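# Move a glass graduated cylinder from cart to bench

## Task

Take one graduated cylinder off the cart's top tray and leave it standing upright on the work surface of the bench that has shelves. Every other cylinder must also finish upright. A cylinder that tips over or reaches the floor means failure. So does a broken one: the glass breaks if it drops more than a few centimetres or is struck hard. At the end the gripper must have released the cylinder and the robot must have backed away, because a cylinder held in place only by the robot does not count. The robot must not topple or finish leaning.

## Robot and tools

Robot: a Hello Robot Stretch 4, about 1.6 m tall, with a single arm. It has an omni-wheel base whose edge lies within 0.23 m of the base origin, a lift that slides up a mast, an arm that telescopes forward, a wrist with yaw, pitch and roll joints, and a two-finger gripper. There are four cameras on the body: head_camera, head_left_camera, head_right_camera (fisheye) and wrist_camera. Loose objects may occasionally get a brief push from outside.

Frames: the base frame sits on the floor below the base centre, with x ahead, y to the left and z up. hand_pose is reported in this frame. It marks the point centred between the fingers, 0.015 m back from their tips, and it may be slightly inaccurate. With all wrist joints at zero the hand axes line up with the base axes. base_odometry is measured from where the base started the scene and counts only wheel rotation, so any slip appears as travel. Heading increases to the left and runs from -3.142 to 3.142.

execute_actions: argument "actions" is a list holding one action, or an empty list to just read state and images. "cameras" picks which images come back (omitted, null or ["all"] gives all four; [] gives none). An action may contain "base", "joints" or both, plus optional "pace" and "contact_limits". Alternatively it may contain only "end_of_arm": "enable_torque", which re-powers any wrist or gripper motor that shut itself off.
- "base" holds exactly one relative move, measured from the position in the latest state report: translate_m, metres straight ahead (negative backs up), -2 to 2; strafe_m, metres sideways with left positive, -2 to 2; rotate_rad, radians of turn in place with counter-clockwise positive, -3.2 to 3.2.
- "joints" is a single object keyed by joint name. Each value is an absolute target, not an offset: lift_m 0 to 1.2 m; arm_m extension 0 to 0.55 m; wrist_yaw_rad -1.134 to 4.276 (0 faces forward, positive turns left, 3.14 is stowed back, and above 3.4 the arm may obstruct); wrist_pitch_rad -1.117 to 4.259 (0 level, 1.57 points down); wrist_roll_rad -1.117 to 4.259 (0 keeps the fingers level, positive turns clockwise when viewed from behind); gripper_m finger gap 0 to 0.08 m. Targets beyond a range are clipped and the result notes it. Unknown keys or any other bad value cause the call to be rejected with no motion.
- "pace": "slow", "default", "fast" or "max". Base speed tops out at 0.1/0.3/0.4/0.6 m/s and turning at 1/2/3/4 rad/s in that order; with the lift raised above 0.2 m these caps shrink, to 0.3 m/s and 1 rad/s at full height.
- "contact_limits": only {"arm_m": value}, 0 (gentlest) to 0.75 (firmest), default 0.5; the arm halts when it pushes past that.
All motions in one action start at once. A joint or the base left out of an action may keep driving toward its earlier target. A convenient opening move unfolds the wrist: lift_m 0.4 together with wrist_yaw_rad 0.

wait: "seconds" 0 to 10; nothing new is commanded and the result equals an empty execute_actions. zoom_image: "camera" plus "region" [x0, y0, x1, y1] in pixels of that camera's latest full image, origin at top left, no larger than 504 by 504. finished_scene: "scene" is the current scene number; it ends the scene irreversibly and reports success.

Result lines: base_status and joint_status describe how each motion ended. "done" means reached (for the base, wheels turned the commanded amount even if slipping). "off_target" means stopped short and possibly still pushing. "contact_stop_at_<key>" means it met something; that part drops its target and may go slack (a slack lift can sag under load, slack wheels can roll). "limit_stop_at_tilt" means a lean over 6 degrees, leaving lift, arm and wheels slack and deaf until the lean eases. "limit_stop_at_own_body" means a self-collision guard; moving away is allowed, and it is likely with the wrist pitched up below -0.2 while rolled below -0.4 or above 4. "torque_fault" means a wrist or gripper motor went limp; send enable_torque. on_its_own lists things not commanded by this call; "held at" gives the target being held. If a call reports a stop, the remaining calls in that reply are skipped. lidar_m gives 12 distances in 30-degree sectors, counter-clockwise from straight ahead (4th left, 7th behind, 10th right); "-" means nothing seen or closer than 0.25 m; it misses glass, thin legs and much behind the robot, and sees from about 0.15 m up. wrist_depth_mm is a 7x7 grid of depths in mm (100 to 2000), skipping transparent items, so the glass cylinders may not show. motor_effort is percent of maximum, with the peak in brackets. turned_by_wheels versus turned_by_imu differing by over about 0.1 rad suggests a collision or slip. base_tilt is in degrees.

Gripping: command a gap smaller than the cylinder's width; once the fingers touch, they close only slightly further. While squeezing, the gripper_m reading stays above the command and its effort moves off 0; "off_target" after closing means something is held. Effort held beyond about 50 trips a torque fault and the fingers may spring open, so avoid opening against obstacles. A wrist motor also faults if a base or arm move jams the gripper into something.

Caution: the cylinders are glass. Lower them gently, release only when the base sits on the bench, and do not knock the others on the tray. Avoid driving or turning with heavy loads on an extended arm, firm pushes, or a high gripper pushing hard, as the robot can tip. Camera calibration matrices are supplied in OpenCV form and are only approximate.

Each tool is called as a command line: name --argument value for each argument, lists and objects as JSON in quotes; but a table of rows of numbers goes row by row, as --pt "numbers of a row", without its own name.

## Session

execute_actions --actions '[]'

Scene clock: 0.00 s.
base_odometry: x=+0.000 y=+0.000 heading=+0.000 (m, m, rad; odometry frame)
turned_by_wheels: +0.000 (rad since the last result)
turned_by_imu: +0.000 (rad since the last result)
base_tilt: forward=+0.1 right=-0.5 (deg)
lidar_m: 1.79 1.82 1.98 1.14 1.15 1.41 1.72 1.68 2.21 1.93 1.58 2.41
base_status: not commanded
joint_positions: lift_m=+0.274 arm_m=-0.001 wrist_yaw_rad=+3.146 wrist_pitch_rad=-0.010 wrist_roll_rad=-0.014 gripper_m=+0.040
joint_status: not commanded
motor_effort: lift_m=+18 arm_m=+0 wrist_yaw_rad=-1 wrist_pitch_rad=-8 wrist_roll_rad=+0 gripper_m=-1 wheel_0=+0 wheel_1=+0 wheel_2=+0 (%)
hand_pose: x=-0.0434 y=+0.0865 z=+0.4547 quat_wxyz=(-0.002, +0.005, -0.007, +1.000) (m; base frame)
wrist_depth_mm: - 139 268 - - - 1921 / - 119 147 - - - 1661 / - 117 146 - - - 1336 / - 131 181 - - - 1336 / 201 - - - - - 1336 / 220 1756 1756 1708 1618 1576 1336 / 220 1205 106 1138 125 - 1078
pictures: head_camera, head_left_camera, head_right_camera, wrist_camera
Images, in order (width x height): head_camera 420x560, head_left_camera 420x672, head_right_camera 420x672, wrist_camera 616x392.

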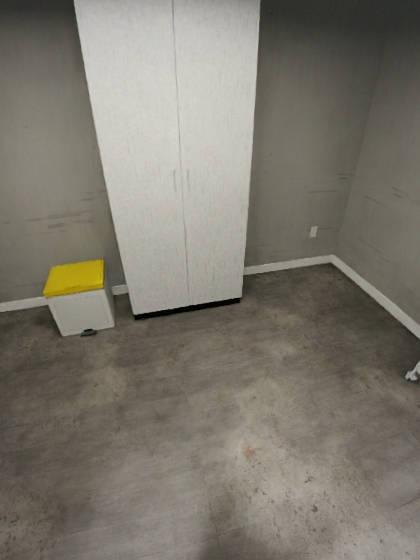

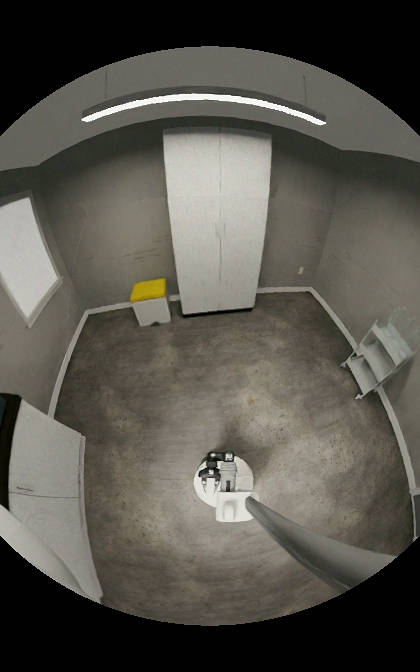

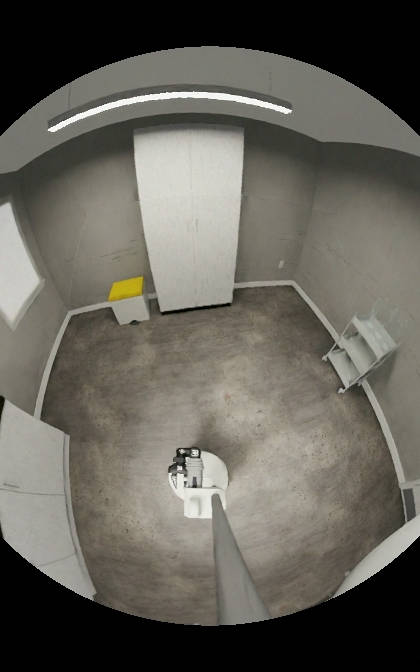

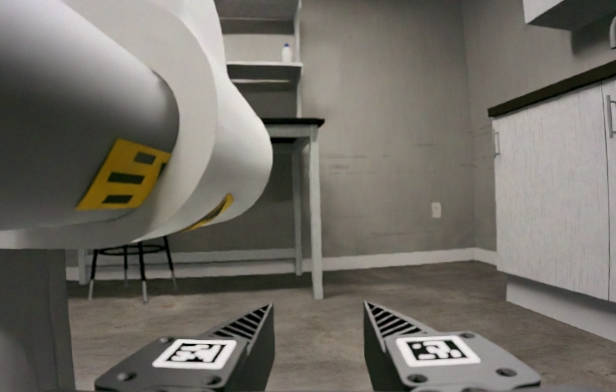

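Bench is behind; cart at front right.

execute_actions --actions '[{"base":{"rotate_rad":-1.0},"joints":{"lift_m":0.7,"wrist_yaw_rad":0,"gripper_m":0.08}}]' --cameras '["head_camera","wrist_camera"]'

execute_actions --actions '[{"base":{"translate_m":0.7}}]' --cameras '["head_camera","wrist_camera"]'

Scene clock: 4.63 s.
base_odometry: x=+0.000 y=+0.000 heading=-1.000 (m, m, rad; odometry frame)
turned_by_wheels: -1.000 (rad since the last result)
turned_by_imu: -1.013 (rad since the last result)
base_tilt: forward=+0.1 right=-0.6 (deg)
lidar_m: 1.55 2.48 1.79 1.83 1.94 1.14 1.16 1.49 1.66 1.68 2.16 1.97
base_status: done
joint_positions: lift_m=+0.700 arm_m=-0.001 wrist_yaw_rad=+0.000 wrist_pitch_rad=-0.010 wrist_roll_rad=-0.014 gripper_m=+0.080
joint_status: all done
motor_effort: lift_m=+22(24) arm_m=+0(0) wrist_yaw_rad=-2(9) wrist_pitch_rad=-7(8) wrist_roll_rad=+0(0) gripper_m=+1(1) wheel_0=+2(3) wheel_1=+1(5) wheel_2=+1(4) (%)
hand_pose: x=+0.3823 y=-0.0874 z=+0.8801 quat_wxyz=(+1.000, -0.007, -0.005, +0.000) (m; base frame)
wrist_depth_mm: - - - 1863 1661 1576 1430 / - - - 1863 1708 1537 1464 / - - - 1921 1708 1618 1430 / - - - 1921 1708 1618 1499 / - - - 1808 1708 1576 1430 / - - - 1708 1661 1499 1464 / - - 145 1808 1618 - -
pictures: head_camera, wrist_camera
camera_calibration (this result's frames):
wrist_camera: T_world_to_cam=[[0.0130558, -0.999819, -0.0138211, -0.0797311], [0.0109342, 0.0139642, -0.999843, 0.936245], [0.999855, 0.0129026, 0.0111145, -0.241759], [0, 0, 0, 1]] pos_world=[0.232528, -0.0896713, 0.937683]
Images, in order (width x height): head_camera 420x560, wrist_camera 616x392.

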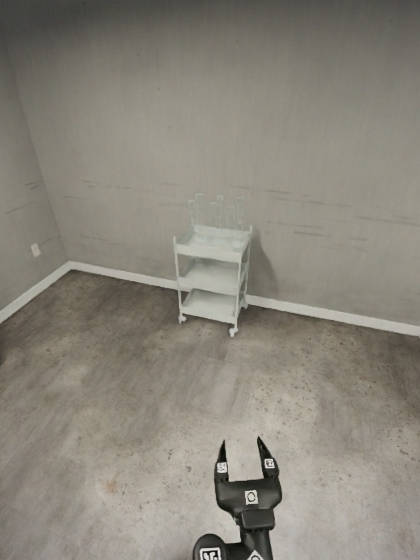

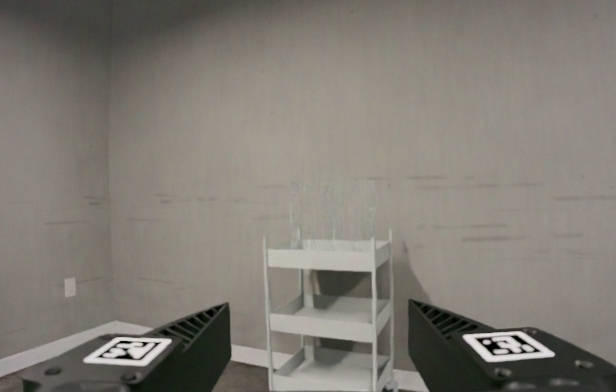

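Scene clock: 8.43 s.
base_odometry: x=+0.378 y=-0.589 heading=-1.000 (m, m, rad; odometry frame)
turned_by_wheels: +0.000 (rad since the last result)
turned_by_imu: +0.000 (rad since the last result)
base_tilt: forward=+0.0 right=-0.5 (deg)
lidar_m: 0.88 1.65 1.53 1.55 1.93 1.79 1.84 2.16 1.91 1.92 1.44 0.86
base_status: done
joint_positions: lift_m=+0.700 arm_m=-0.001 wrist_yaw_rad=+0.000 wrist_pitch_rad=-0.010 wrist_roll_rad=-0.014 gripper_m=+0.080
joint_status: not commanded
motor_effort: lift_m=+22(22) arm_m=+0(0) wrist_yaw_rad=-1(1) wrist_pitch_rad=-8(8) wrist_roll_rad=-1(3) gripper_m=+1(2) wheel_0=+1(5) wheel_1=+1(6) wheel_2=+0(14) (%)
hand_pose: x=+0.3823 y=-0.0874 z=+0.8801 quat_wxyz=(+1.000, -0.007, -0.005, +0.000) (m; base frame)
wrist_depth_mm: 1708 1499 1308 1182 1060 991 878 / 1756 1499 1308 1182 1098 976 904 / 1708 1464 1366 1205 1078 991 904 / 1756 1499 1336 1182 1078 960 917 / 1808 1499 1336 1160 1042 976 904 / 1756 1537 798 723 676 946 904 / - - 145 1138 820 - -
pictures: head_camera, wrist_camera
camera_calibration (this result's frames):
wrist_camera: T_world_to_cam=[[0.01283, -0.999822, -0.013821, -0.0796922], [0.0109372, 0.0139617, -0.999843, 0.936292], [0.999858, 0.0126768, 0.0111144, -0.24176], [0, 0, 0, 1]] pos_world=[0.232508, -0.0896855, 0.93773]
Images, in order (width x height): head_camera 420x560, wrist_camera 616x392.

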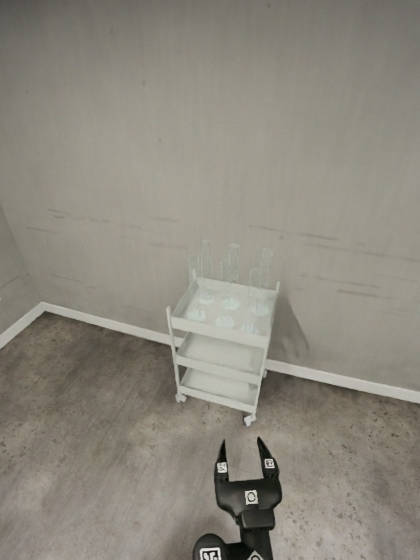

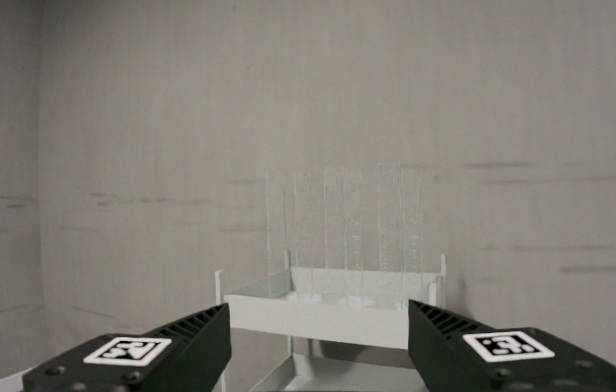

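execute_actions --actions '[{"base":{"strafe_m":-0.15},"joints":{"arm_m":0.25,"lift_m":0.68}}]' --cameras '["head_camera","wrist_camera"]'

Scene clock: 10.67 s.
base_odometry: x=+0.252 y=-0.670 heading=-0.999 (m, m, rad; odometry frame)
turned_by_wheels: +0.000 (rad since the last result)
turned_by_imu: +0.000 (rad since the last result)
base_tilt: forward=+0.2 right=-0.6 (deg)
lidar_m: 0.86 1.05 1.66 1.68 2.07 1.86 1.91 1.99 1.77 1.79 1.39 1.23
base_status: done
joint_positions: lift_m=+0.680 arm_m=+0.249 wrist_yaw_rad=+0.000 wrist_pitch_rad=-0.010 wrist_roll_rad=-0.014 gripper_m=+0.080
joint_status: all done
motor_effort: lift_m=+14(21) arm_m=+7(8) wrist_yaw_rad=-1(2) wrist_pitch_rad=-8(8) wrist_roll_rad=-2(1) gripper_m=+1(1) wheel_0=+0(10) wheel_1=+2(6) wheel_2=+0(3) (%)
hand_pose: x=+0.6324 y=-0.0874 z=+0.8608 quat_wxyz=(+1.000, -0.007, -0.005, +0.000) (m; base frame)
wrist_depth_mm: 1229 1098 960 866 788 707 661 / 1255 1118 946 866 788 715 661 / 1281 1078 976 878 778 715 661 / 1255 1098 976 866 798 723 654 / 1281 1138 976 878 788 715 668 / 1281 707 778 759 683 699 654 / - - 145 564 399 - -
pictures: head_camera, wrist_camera
camera_calibration (this result's frames):
wrist_camera: T_world_to_cam=[[0.0129138, -0.999821, -0.013821, -0.0832028], [0.0109541, 0.0139628, -0.999843, 0.914197], [0.999857, 0.0127604, 0.0111325, -0.491557], [0, 0, 0, 1]] pos_world=[0.482547, -0.0896802, 0.918375]
Images, in order (width x height): head_camera 420x560, wrist_camera 616x392.

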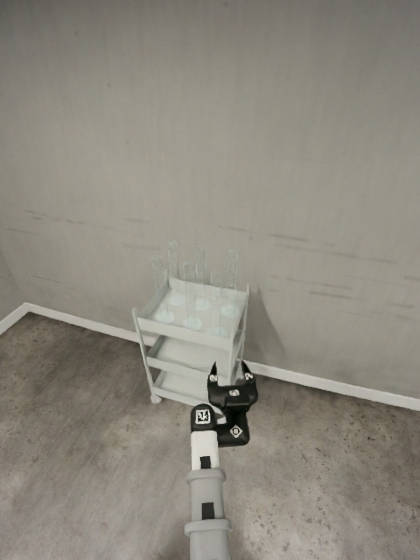

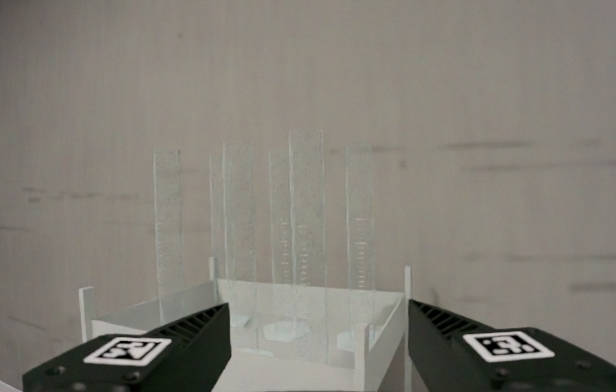

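execute_actions --actions '[{"base":{"strafe_m":0.015},"joints":{"arm_m":0.45}}]' --cameras '["head_camera","wrist_camera"]'

Scene clock: 12.47 s.
base_odometry: x=+0.265 y=-0.662 heading=-0.999 (m, m, rad; odometry frame)
turned_by_wheels: +0.000 (rad since the last result)
turned_by_imu: +0.000 (rad since the last result)
base_tilt: forward=+0.1 right=-0.6 (deg)
lidar_m: 0.82 1.59 1.65 1.67 2.10 1.85 1.88 1.97 1.78 1.82 1.39 1.25
base_status: done
joint_positions: lift_m=+0.680 arm_m=+0.449 wrist_yaw_rad=+0.000 wrist_pitch_rad=-0.010 wrist_roll_rad=-0.014 gripper_m=+0.080
joint_status: all done
motor_effort: lift_m=+14(13) arm_m=+7(7) wrist_yaw_rad=-1(0) wrist_pitch_rad=-8(8) wrist_roll_rad=-2(1) gripper_m=+1(1) wheel_0=+1(6) wheel_1=+1(8) wheel_2=-1(1) (%)
hand_pose: x=+0.8323 y=-0.0874 z=+0.8608 quat_wxyz=(+1.000, -0.007, -0.005, +0.000) (m; base frame)
wrist_depth_mm: 991 854 741 661 597 554 508 / 1008 854 750 676 603 554 512 / 991 866 759 676 609 549 512 / 976 854 750 676 609 554 517 / 991 854 759 668 609 554 512 / 1008 854 634 661 591 544 517 / - - 145 549 500 - -
pictures: head_camera, wrist_camera
camera_calibration (this result's frames):
wrist_camera: T_world_to_cam=[[0.0129444, -0.999821, -0.0138209, -0.0858045], [0.010966, 0.0139632, -0.999842, 0.911998], [0.999856, 0.0127908, 0.0111448, -0.691532], [0, 0, 0, 1]] pos_world=[0.682543, -0.0896783, 0.918376]
Images, in order (width x height): head_camera 420x560, wrist_camera 616x392.

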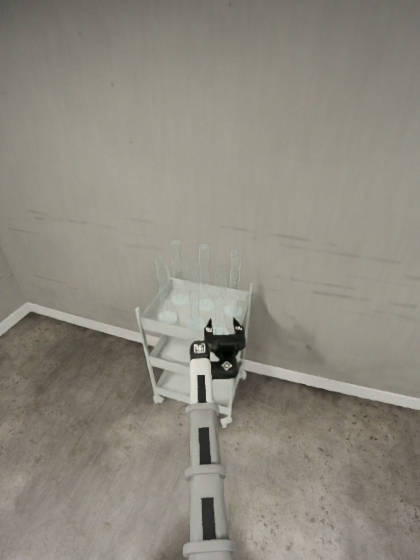

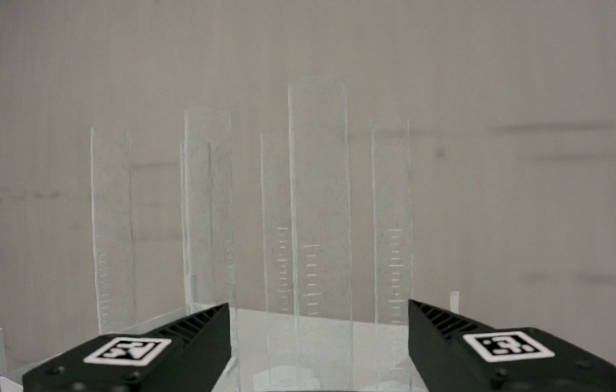

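execute_actions --actions '[{"joints":{"arm_m":0.54},"pace":"slow"}]' --cameras '["wrist_camera"]'

Scene clock: 14.70 s.
base_odometry: x=+0.265 y=-0.662 heading=-0.999 (m, m, rad; odometry frame)
turned_by_wheels: +0.000 (rad since the last result)
turned_by_imu: +0.000 (rad since the last result)
base_tilt: forward=+0.1 right=-0.7 (deg)
lidar_m: 0.86 1.61 1.67 1.68 2.06 1.86 1.86 2.01 1.79 1.82 1.39 1.26
base_status: not commanded
joint_positions: lift_m=+0.680 arm_m=+0.539 wrist_yaw_rad=+0.000 wrist_pitch_rad=-0.010 wrist_roll_rad=-0.014 gripper_m=+0.080
joint_status: all done
motor_effort: lift_m=+13(14) arm_m=+7(8) wrist_yaw_rad=-1(2) wrist_pitch_rad=-8(8) wrist_roll_rad=+0(0) gripper_m=+1(2) wheel_0=+1(1) wheel_1=+1(1) wheel_2=-1(1) (%)
hand_pose: x=+0.9223 y=-0.0874 z=+0.8608 quat_wxyz=(+1.000, -0.007, -0.005, +0.000) (m; base frame)
wrist_depth_mm: 842 750 640 574 525 473 439 / 854 750 654 580 530 477 445 / 842 741 654 574 521 477 449 / 842 741 647 580 530 484 445 / 842 732 654 580 525 484 445 / 878 750 634 591 525 469 449 / - - 146 473 427 - -
pictures: wrist_camera
camera_calibration (this result's frames):
wrist_camera: T_world_to_cam=[[0.0128303, -0.999822, -0.0138209, -0.0868883], [0.0109672, 0.0139619, -0.999842, 0.911011], [0.999858, 0.0126767, 0.0111443, -0.7815], [0, 0, 0, 1]] pos_world=[0.772512, -0.0896855, 0.918376]
Images, in order (width x height): wrist_camera 616x392.

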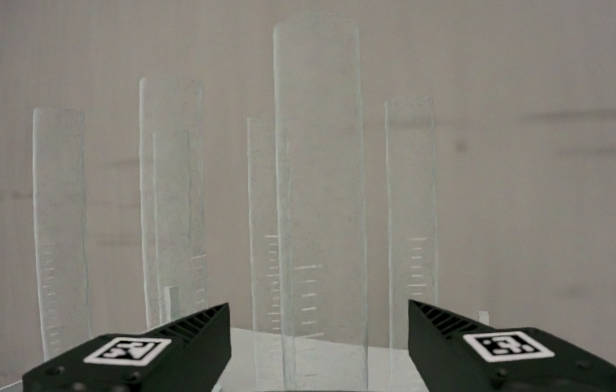

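execute_actions --actions '[{"base":{"translate_m":0.03},"pace":"slow"}]' --cameras '["wrist_camera"]'

execute_actions --actions '[{"joints":{"gripper_m":0.02}}]' --cameras '["wrist_camera"]'

Scene clock: 16.53 s.
base_odometry: x=+0.281 y=-0.687 heading=-0.999 (m, m, rad; odometry frame)
turned_by_wheels: +0.000 (rad since the last result)
turned_by_imu: +0.000 (rad since the last result)
base_tilt: forward=+0.1 right=-0.7 (deg)
lidar_m: 0.79 1.03 1.66 1.68 2.06 1.86 1.91 2.01 1.80 1.82 1.35 1.23
base_status: done
joint_positions: lift_m=+0.680 arm_m=+0.539 wrist_yaw_rad=+0.000 wrist_pitch_rad=-0.010 wrist_roll_rad=-0.014 gripper_m=+0.080
joint_status: not commanded
motor_effort: lift_m=+14(13) arm_m=+7(7) wrist_yaw_rad=-1(1) wrist_pitch_rad=-8(8) wrist_roll_rad=-2(2) gripper_m=+1(1) wheel_0=+3(6) wheel_1=+2(3) wheel_2=+0(4) (%)
hand_pose: x=+0.9223 y=-0.0874 z=+0.8608 quat_wxyz=(+1.000, -0.007, -0.005, +0.000) (m; base frame)
wrist_depth_mm: 798 699 615 554 500 455 418 / 820 699 621 554 492 445 424 / 798 699 615 549 496 455 415 / 820 691 621 554 504 452 424 / 809 699 615 554 496 459 421 / 831 715 597 554 500 439 427 / - - 145 449 397 - -
pictures: wrist_camera
camera_calibration (this result's frames):
wrist_camera: T_world_to_cam=[[0.0128306, -0.999822, -0.0138209, -0.0868887], [0.0109672, 0.0139619, -0.999842, 0.911011], [0.999858, 0.012677, 0.0111443, -0.781517], [0, 0, 0, 1]] pos_world=[0.772529, -0.0896855, 0.918376]
Images, in order (width x height): wrist_camera 616x392.

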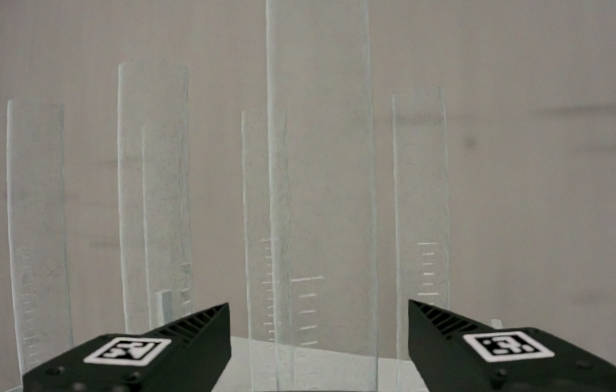

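Scene clock: 17.67 s.
base_odometry: x=+0.281 y=-0.687 heading=-0.999 (m, m, rad; odometry frame)
turned_by_wheels: +0.000 (rad since the last result)
turned_by_imu: +0.000 (rad since the last result)
base_tilt: forward=+0.1 right=-0.7 (deg)
lidar_m: 0.81 1.01 1.63 1.68 2.09 1.86 1.90 2.00 1.80 1.83 1.36 1.24
base_status: not commanded
joint_positions: lift_m=+0.680 arm_m=+0.539 wrist_yaw_rad=-0.001 wrist_pitch_rad=-0.011 wrist_roll_rad=-0.014 gripper_m=+0.041
joint_status: gripper_m off_target (ended at +0.041, target +0.020)
on_its_own: gripper_m is held at +0.035, not at your +0.020, by its contact guard: the fingers met something
motor_effort: lift_m=+14(14) arm_m=+7(7) wrist_yaw_rad=+1(1) wrist_pitch_rad=-7(8) wrist_roll_rad=-2(2) gripper_m=-40(48) wheel_0=+2(3) wheel_1=+1(2) wheel_2=+0(0) (%)
hand_pose: x=+0.9223 y=-0.0875 z=+0.8608 quat_wxyz=(+1.000, -0.007, -0.005, +0.000) (m; base frame)
wrist_depth_mm: 788 707 609 544 496 452 418 / 809 699 615 549 500 452 424 / 798 707 615 554 496 452 415 / 798 707 609 559 500 455 421 / 809 707 615 554 500 452 424 / 809 699 603 549 484 452 424 / 809 459 107 439 131 - 421
pictures: wrist_camera
camera_calibration (this result's frames):
wrist_camera: T_world_to_cam=[[0.0122614, -0.99983, -0.0138049, -0.0864986], [0.0113201, 0.0139439, -0.999839, 0.910756], [0.999861, 0.0121031, 0.0114891, -0.781826], [0, 0, 0, 1]] pos_world=[0.772468, -0.0897208, 0.918397]
Images, in order (width x height): wrist_camera 616x392.

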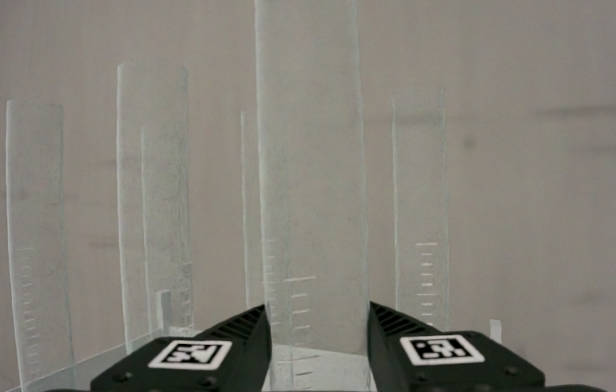

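execute_actions --actions '[{"joints":{"lift_m":0.85},"pace":"slow"}]' --cameras '["head_camera"]'

execute_actions --actions '[{"joints":{"arm_m":0.05,"lift_m":0.95}}]' --cameras '[]'

execute_actions --actions '[{"base":{"rotate_rad":-2.0},"pace":"slow"}]' --cameras '["head_camera","wrist_camera"]'

Scene clock: 20.03 s.
base_odometry: x=+0.281 y=-0.687 heading=-0.999 (m, m, rad; odometry frame)
turned_by_wheels: +0.000 (rad since the last result)
turned_by_imu: +0.000 (rad since the last result)
base_tilt: forward=+0.2 right=-0.6 (deg)
lidar_m: 0.82 1.03 1.64 1.64 2.06 1.86 1.89 2.02 1.82 1.82 1.36 1.22
base_status: not commanded
joint_positions: lift_m=+0.850 arm_m=+0.539 wrist_yaw_rad=+0.000 wrist_pitch_rad=-0.009 wrist_roll_rad=-0.014 gripper_m=+0.041
joint_status: all done
on_its_own: gripper_m is held at +0.035, not at your +0.020, by its contact guard: the fingers met something
motor_effort: lift_m=+23(25) arm_m=+7(7) wrist_yaw_rad=+0(1) wrist_pitch_rad=-13(13) wrist_roll_rad=-1(1) gripper_m=-40(40) wheel_0=+2(2) wheel_1=+1(1) wheel_2=+0(0) (%)
hand_pose: x=+0.9223 y=-0.0875 z=+1.0296 quat_wxyz=(+1.000, -0.007, -0.004, +0.000) (m; base frame)
wrist_depth_mm: 798 699 615 544 492 449 421 / 809 707 603 544 492 449 421 / 809 699 603 544 504 455 421 / 809 699 615 549 500 455 418 / 798 707 615 549 504 455 424 / 820 707 615 544 484 452 427 / 809 741 107 549 131 - 427
pictures: head_camera
Images, in order (width x height): head_camera 420x560.

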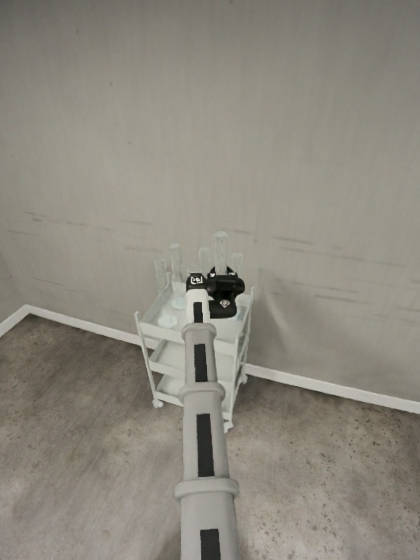

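Scene clock: 22.53 s.
base_odometry: x=+0.281 y=-0.687 heading=-0.999 (m, m, rad; odometry frame)
turned_by_wheels: +0.000 (rad since the last result)
turned_by_imu: +0.000 (rad since the last result)
base_tilt: forward=+0.1 right=-0.5 (deg)
lidar_m: 0.82 0.99 1.64 1.67 2.07 1.87 1.91 2.00 1.80 1.81 1.37 1.24
base_status: not commanded
joint_positions: lift_m=+0.950 arm_m=+0.051 wrist_yaw_rad=+0.000 wrist_pitch_rad=-0.008 wrist_roll_rad=-0.014 gripper_m=+0.041
joint_status: all done
on_its_own: gripper_m is held at +0.035, not at your +0.020, by its contact guard: the fingers met something
motor_effort: lift_m=+23(23) arm_m=-7(6) wrist_yaw_rad=+0(2) wrist_pitch_rad=-13(13) wrist_roll_rad=-1(1) gripper_m=-40(40) wheel_0=+2(2) wheel_1=+1(1) wheel_2=+0(0) (%)
hand_pose: x=+0.4348 y=-0.0874 z=+1.1296 quat_wxyz=(+1.000, -0.007, -0.004, +0.000) (m; base frame)
wrist_depth_mm: 1499 1308 1138 1025 946 842 788 / 1576 1336 1160 1042 960 866 798 / 1537 1336 1160 1042 931 878 798 / 1537 1308 1160 1025 946 854 809 / 1499 1308 1160 1042 960 866 798 / 1537 1366 1160 1008 931 854 798 / 1464 1366 107 1008 132 - 798
pictures: none
No camera images: the call's "cameras" was empty. Leave "cameras" out to get every camera's image.

Scene clock: 25.80 s.
base_odometry: x=+0.281 y=-0.687 heading=-2.999 (m, m, rad; odometry frame)
turned_by_wheels: -2.000 (rad since the last result)
turned_by_imu: -2.027 (rad since the last result)
base_tilt: forward=+0.0 right=-0.6 (deg)
lidar_m: 1.79 1.82 1.31 0.84 0.82 1.69 1.65 1.70 2.64 1.87 1.94 1.92
base_status: done
joint_positions: lift_m=+0.950 arm_m=+0.051 wrist_yaw_rad=+0.000 wrist_pitch_rad=-0.008 wrist_roll_rad=-0.014 gripper_m=+0.041
joint_status: not commanded
on_its_own: gripper_m is held at +0.035, not at your +0.020, by its contact guard: the fingers met something
motor_effort: lift_m=+22(23) arm_m=-7(7) wrist_yaw_rad=-1(3) wrist_pitch_rad=-13(13) wrist_roll_rad=-1(2) gripper_m=-40(40) wheel_0=+1(3) wheel_1=+1(4) wheel_2=+0(7) (%)
hand_pose: x=+0.4348 y=-0.0875 z=+1.1297 quat_wxyz=(+1.000, -0.007, -0.004, +0.000) (m; base frame)
wrist_depth_mm: - - - - - - - / 1863 - - - - - - / 1983 - - - - - - / 1921 - - - - - - / 1983 - - 1808 - 1983 - / 1921 - - - - - - / 1863 - 107 - 131 - -
pictures: head_camera, wrist_camera
camera_calibration (this result's frames):
wrist_camera: T_world_to_cam=[[0.0125969, -0.999825, -0.0138304, -0.0768489], [0.00908721, 0.0139454, -0.999861, 1.18604], [0.999879, 0.0124695, 0.00926129, -0.294936], [0, 0, 0, 1]] pos_world=[0.285091, -0.0896977, 1.18755]
Images, in order (width x height): head_camera 420x560, wrist_camera 616x392.

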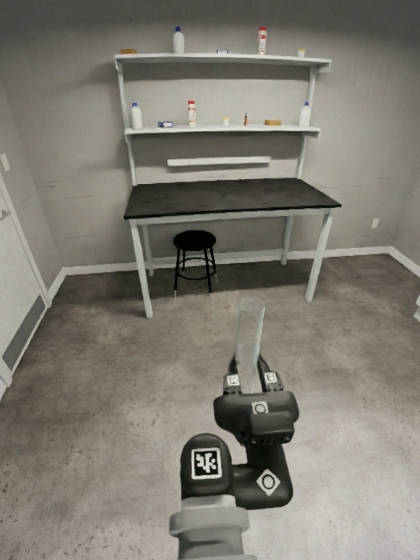

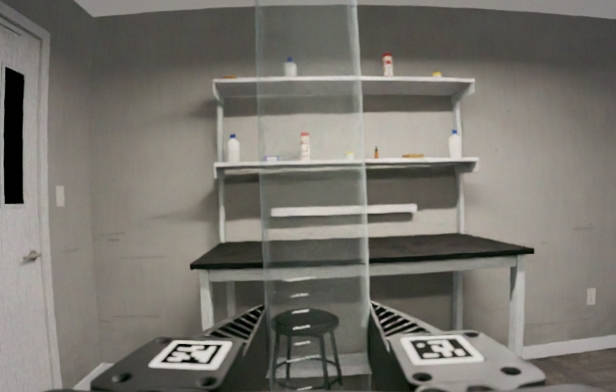

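execute_actions --actions '[{"base":{"translate_m":1.2},"joints":{"lift_m":1.0}}]' --cameras '["head_camera","head_left_camera"]'

Scene clock: 40.67 s.
base_odometry: x=-0.907 y=-0.858 heading=-2.999 (m, m, rad; odometry frame)
turned_by_wheels: +0.000 (rad since the last result)
turned_by_imu: +0.000 (rad since the last result)
base_tilt: forward=+0.1 right=-0.7 (deg)
lidar_m: 0.45 0.61 1.36 1.27 1.34 1.61 2.87 2.90 1.94 1.82 0.93 0.66
base_status: done
joint_positions: lift_m=+1.000 arm_m=+0.051 wrist_yaw_rad=+0.000 wrist_pitch_rad=-0.008 wrist_roll_rad=-0.014 gripper_m=+0.041
joint_status: all done
on_its_own: gripper_m is held at +0.035, not at your +0.020, by its contact guard: the fingers met something
motor_effort: lift_m=+22(23) arm_m=-6(7) wrist_yaw_rad=-1(0) wrist_pitch_rad=-13(14) wrist_roll_rad=-2(1) gripper_m=-40(40) wheel_0=+1(3) wheel_1=+1(4) wheel_2=+1(9) (%)
hand_pose: x=+0.4348 y=-0.0874 z=+1.1796 quat_wxyz=(+1.000, -0.007, -0.004, +0.000) (m; base frame)
wrist_depth_mm: 1098 1098 1138 1138 1138 1160 1182 / 1118 1138 1118 1160 1160 1138 1160 / 1118 931 1138 1025 1160 1078 1160 / 1138 1138 1138 1138 1160 1160 1160 / 1138 1118 1160 1118 1160 1160 1182 / 1138 1060 1078 1025 991 960 931 / 715 732 107 691 132 - 661
pictures: head_camera, head_left_camera
Images, in order (width x height): head_camera 420x560, head_left_camera 420x672.

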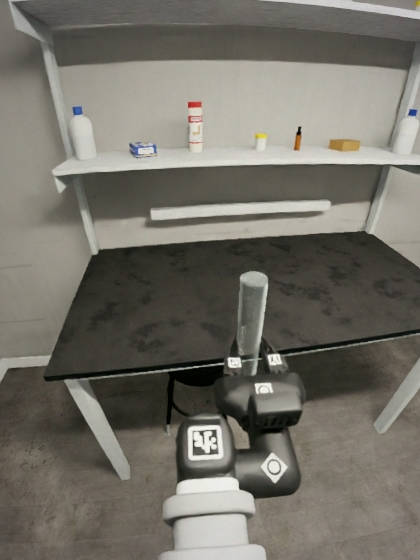

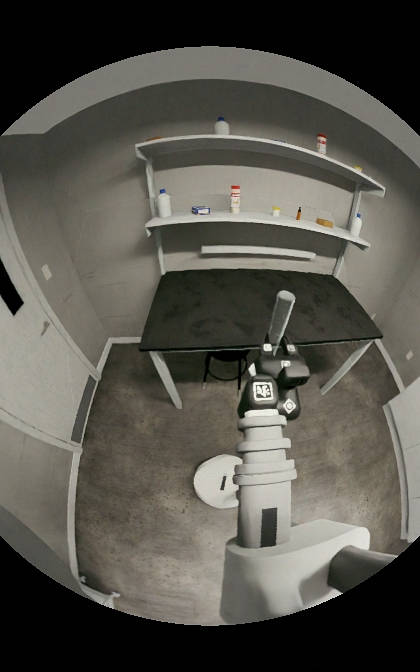

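execute_actions --actions '[{"joints":{"arm_m":0.4}}]' --cameras '[]'

execute_actions --actions '[{"joints":{"lift_m":0.92},"pace":"slow"}]' --cameras '["head_camera"]'

Scene clock: 42.97 s.
base_odometry: x=-0.907 y=-0.858 heading=-2.999 (m, m, rad; odometry frame)
turned_by_wheels: +0.000 (rad since the last result)
turned_by_imu: +0.000 (rad since the last result)
base_tilt: forward=+0.1 right=-0.5 (deg)
lidar_m: 0.60 0.62 1.35 1.27 1.35 1.62 2.86 2.94 1.92 1.81 0.93 0.63
base_status: not commanded
joint_positions: lift_m=+1.000 arm_m=+0.399 wrist_yaw_rad=+0.000 wrist_pitch_rad=-0.008 wrist_roll_rad=-0.014 gripper_m=+0.041
joint_status: all done
on_its_own: gripper_m is held at +0.035, not at your +0.020, by its contact guard: the fingers met something
motor_effort: lift_m=+22(23) arm_m=+7(7) wrist_yaw_rad=-1(1) wrist_pitch_rad=-13(13) wrist_roll_rad=+0(1) gripper_m=-40(40) wheel_0=+1(1) wheel_1=+1(1) wheel_2=+0(1) (%)
hand_pose: x=+0.7824 y=-0.0874 z=+1.1796 quat_wxyz=(+1.000, -0.007, -0.004, +0.000) (m; base frame)
wrist_depth_mm: 788 788 809 798 820 809 809 / 574 554 492 496 512 508 809 / 661 707 809 809 798 831 820 / 788 798 798 798 798 809 820 / 798 820 788 809 798 820 831 / 798 788 809 809 809 809 798 / 699 732 107 676 131 - 654
pictures: none
No camera images: the call's "cameras" was empty. Leave "cameras" out to get every camera's image.

Scene clock: 44.50 s.
base_odometry: x=-0.907 y=-0.858 heading=-2.999 (m, m, rad; odometry frame)
turned_by_wheels: +0.000 (rad since the last result)
turned_by_imu: +0.000 (rad since the last result)
base_tilt: forward=+0.0 right=-0.7 (deg)
lidar_m: 0.59 0.61 1.34 1.28 1.35 1.63 2.84 2.91 1.93 1.81 0.94 0.66
base_status: not commanded
joint_positions: lift_m=+0.921 arm_m=+0.399 wrist_yaw_rad=-0.002 wrist_pitch_rad=-0.025 wrist_roll_rad=-0.013 gripper_m=+0.041
joint_status: all done
on_its_own: gripper_m is held at +0.035, not at your +0.020, by its contact guard: the fingers met something; wrist_pitch_rad is at rest, and its effort (+34) is outside its rest range (-23 to +23)
motor_effort: lift_m=+7(22) arm_m=+7(7) wrist_yaw_rad=+5(6) wrist_pitch_rad=+34(34) wrist_roll_rad=-2(3) gripper_m=-40(40) wheel_0=+1(1) wheel_1=+1(1) wheel_2=-1(1) (%)
hand_pose: x=+0.7821 y=-0.0879 z=+1.1044 quat_wxyz=(+1.000, -0.007, -0.012, -0.001) (m; base frame)
wrist_depth_mm: 585 809 809 539 831 820 831 / 517 539 564 580 585 585 574 / 788 798 798 820 798 809 820 / 798 778 788 798 809 820 820 / 778 788 788 788 759 820 831 / 778 798 798 798 798 820 788 / 597 603 107 569 131 - 554
pictures: head_camera
Images, in order (width x height): head_camera 420x560.

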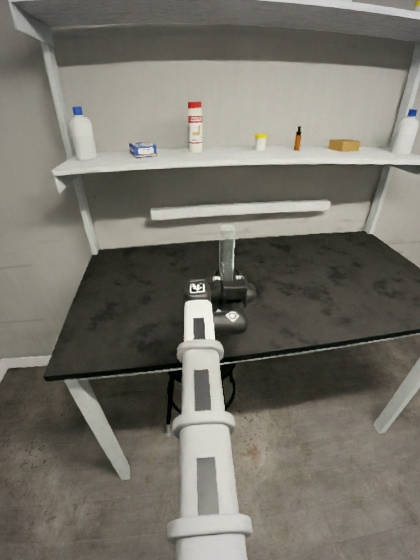

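Touching down. Release.

execute_actions --actions '[{"joints":{"gripper_m":0.08}}]' --cameras '[]'

execute_actions --actions '[{"joints":{"arm_m":0.05}}]' --cameras '["head_camera","wrist_camera"]'

finished_scene --scene 1

Scene clock: 45.73 s.
base_odometry: x=-0.907 y=-0.858 heading=-2.999 (m, m, rad; odometry frame)
turned_by_wheels: +0.000 (rad since the last result)
turned_by_imu: +0.000 (rad since the last result)
base_tilt: forward=+0.0 right=-0.7 (deg)
lidar_m: 0.60 0.62 1.38 1.25 1.33 1.62 2.87 2.93 1.92 1.80 0.96 0.64
base_status: not commanded
joint_positions: lift_m=+0.920 arm_m=+0.399 wrist_yaw_rad=+0.000 wrist_pitch_rad=-0.010 wrist_roll_rad=-0.014 gripper_m=+0.080
joint_status: all done
motor_effort: lift_m=+15(15) arm_m=+7(7) wrist_yaw_rad=-1(6) wrist_pitch_rad=-7(34) wrist_roll_rad=-1(4) gripper_m=+1(41) wheel_0=+1(1) wheel_1=+1(1) wheel_2=-1(1) (%)
hand_pose: x=+0.7824 y=-0.0874 z=+1.1007 quat_wxyz=(+1.000, -0.007, -0.005, +0.000) (m; base frame)
wrist_depth_mm: 439 459 462 477 477 492 488 / 569 609 627 654 661 654 647 / 798 798 809 798 798 809 820 / 788 788 798 798 798 809 809 / 778 809 798 798 798 820 831 / 715 788 788 820 809 732 707 / - - 145 539 473 - -
pictures: none
No camera images: the call's "cameras" was empty. Leave "cameras" out to get every camera's image.

Scene clock: 47.90 s.
base_odometry: x=-0.907 y=-0.858 heading=-2.999 (m, m, rad; odometry frame)
turned_by_wheels: +0.000 (rad since the last result)
turned_by_imu: +0.000 (rad since the last result)
base_tilt: forward=+0.1 right=-0.6 (deg)
lidar_m: 0.59 0.61 1.34 1.26 1.34 1.63 2.86 2.94 1.91 1.81 0.94 0.61
base_status: not commanded
joint_positions: lift_m=+0.920 arm_m=+0.051 wrist_yaw_rad=+0.000 wrist_pitch_rad=-0.010 wrist_roll_rad=-0.014 gripper_m=+0.080
joint_status: all done
motor_effort: lift_m=+15(15) arm_m=-7(8) wrist_yaw_rad=-1(2) wrist_pitch_rad=-7(8) wrist_roll_rad=-2(1) gripper_m=+1(2) wheel_0=+1(1) wheel_1=+1(1) wheel_2=-1(1) (%)
hand_pose: x=+0.4348 y=-0.0874 z=+1.1007 quat_wxyz=(+1.000, -0.007, -0.005, +0.000) (m; base frame)
wrist_depth_mm: 1160 1118 1138 1160 1160 1160 1205 / 1138 1042 1160 1138 1160 1160 1182 / 1118 1042 1138 1160 1160 1160 1160 / 1138 1138 1118 1160 1138 1182 1182 / 1118 1138 1138 1182 1138 1160 1160 / 1098 798 809 798 768 732 707 / - - 145 539 477 - -
pictures: head_camera, wrist_camera
camera_calibration (this result's frames):
wrist_camera: T_world_to_cam=[[0.0127016, -0.99982, -0.0141173, -0.0769633], [0.0109344, 0.0142565, -0.999839, 1.15625], [0.99986, 0.0125452, 0.0111135, -0.296699], [0, 0, 0, 1]] pos_world=[0.284992, -0.0897112, 1.15827]
Images, in order (width x height): head_camera 420x560, wrist_camera 616x392.

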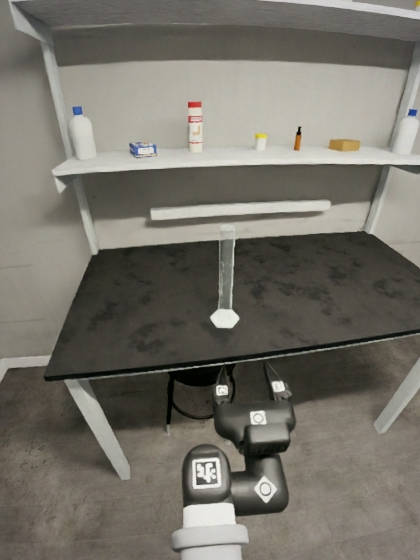

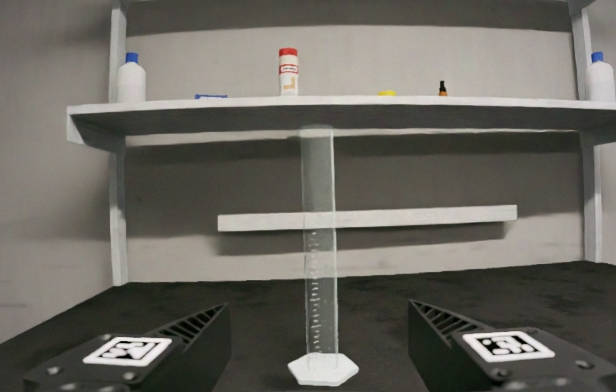

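The scene is finished: the task was done.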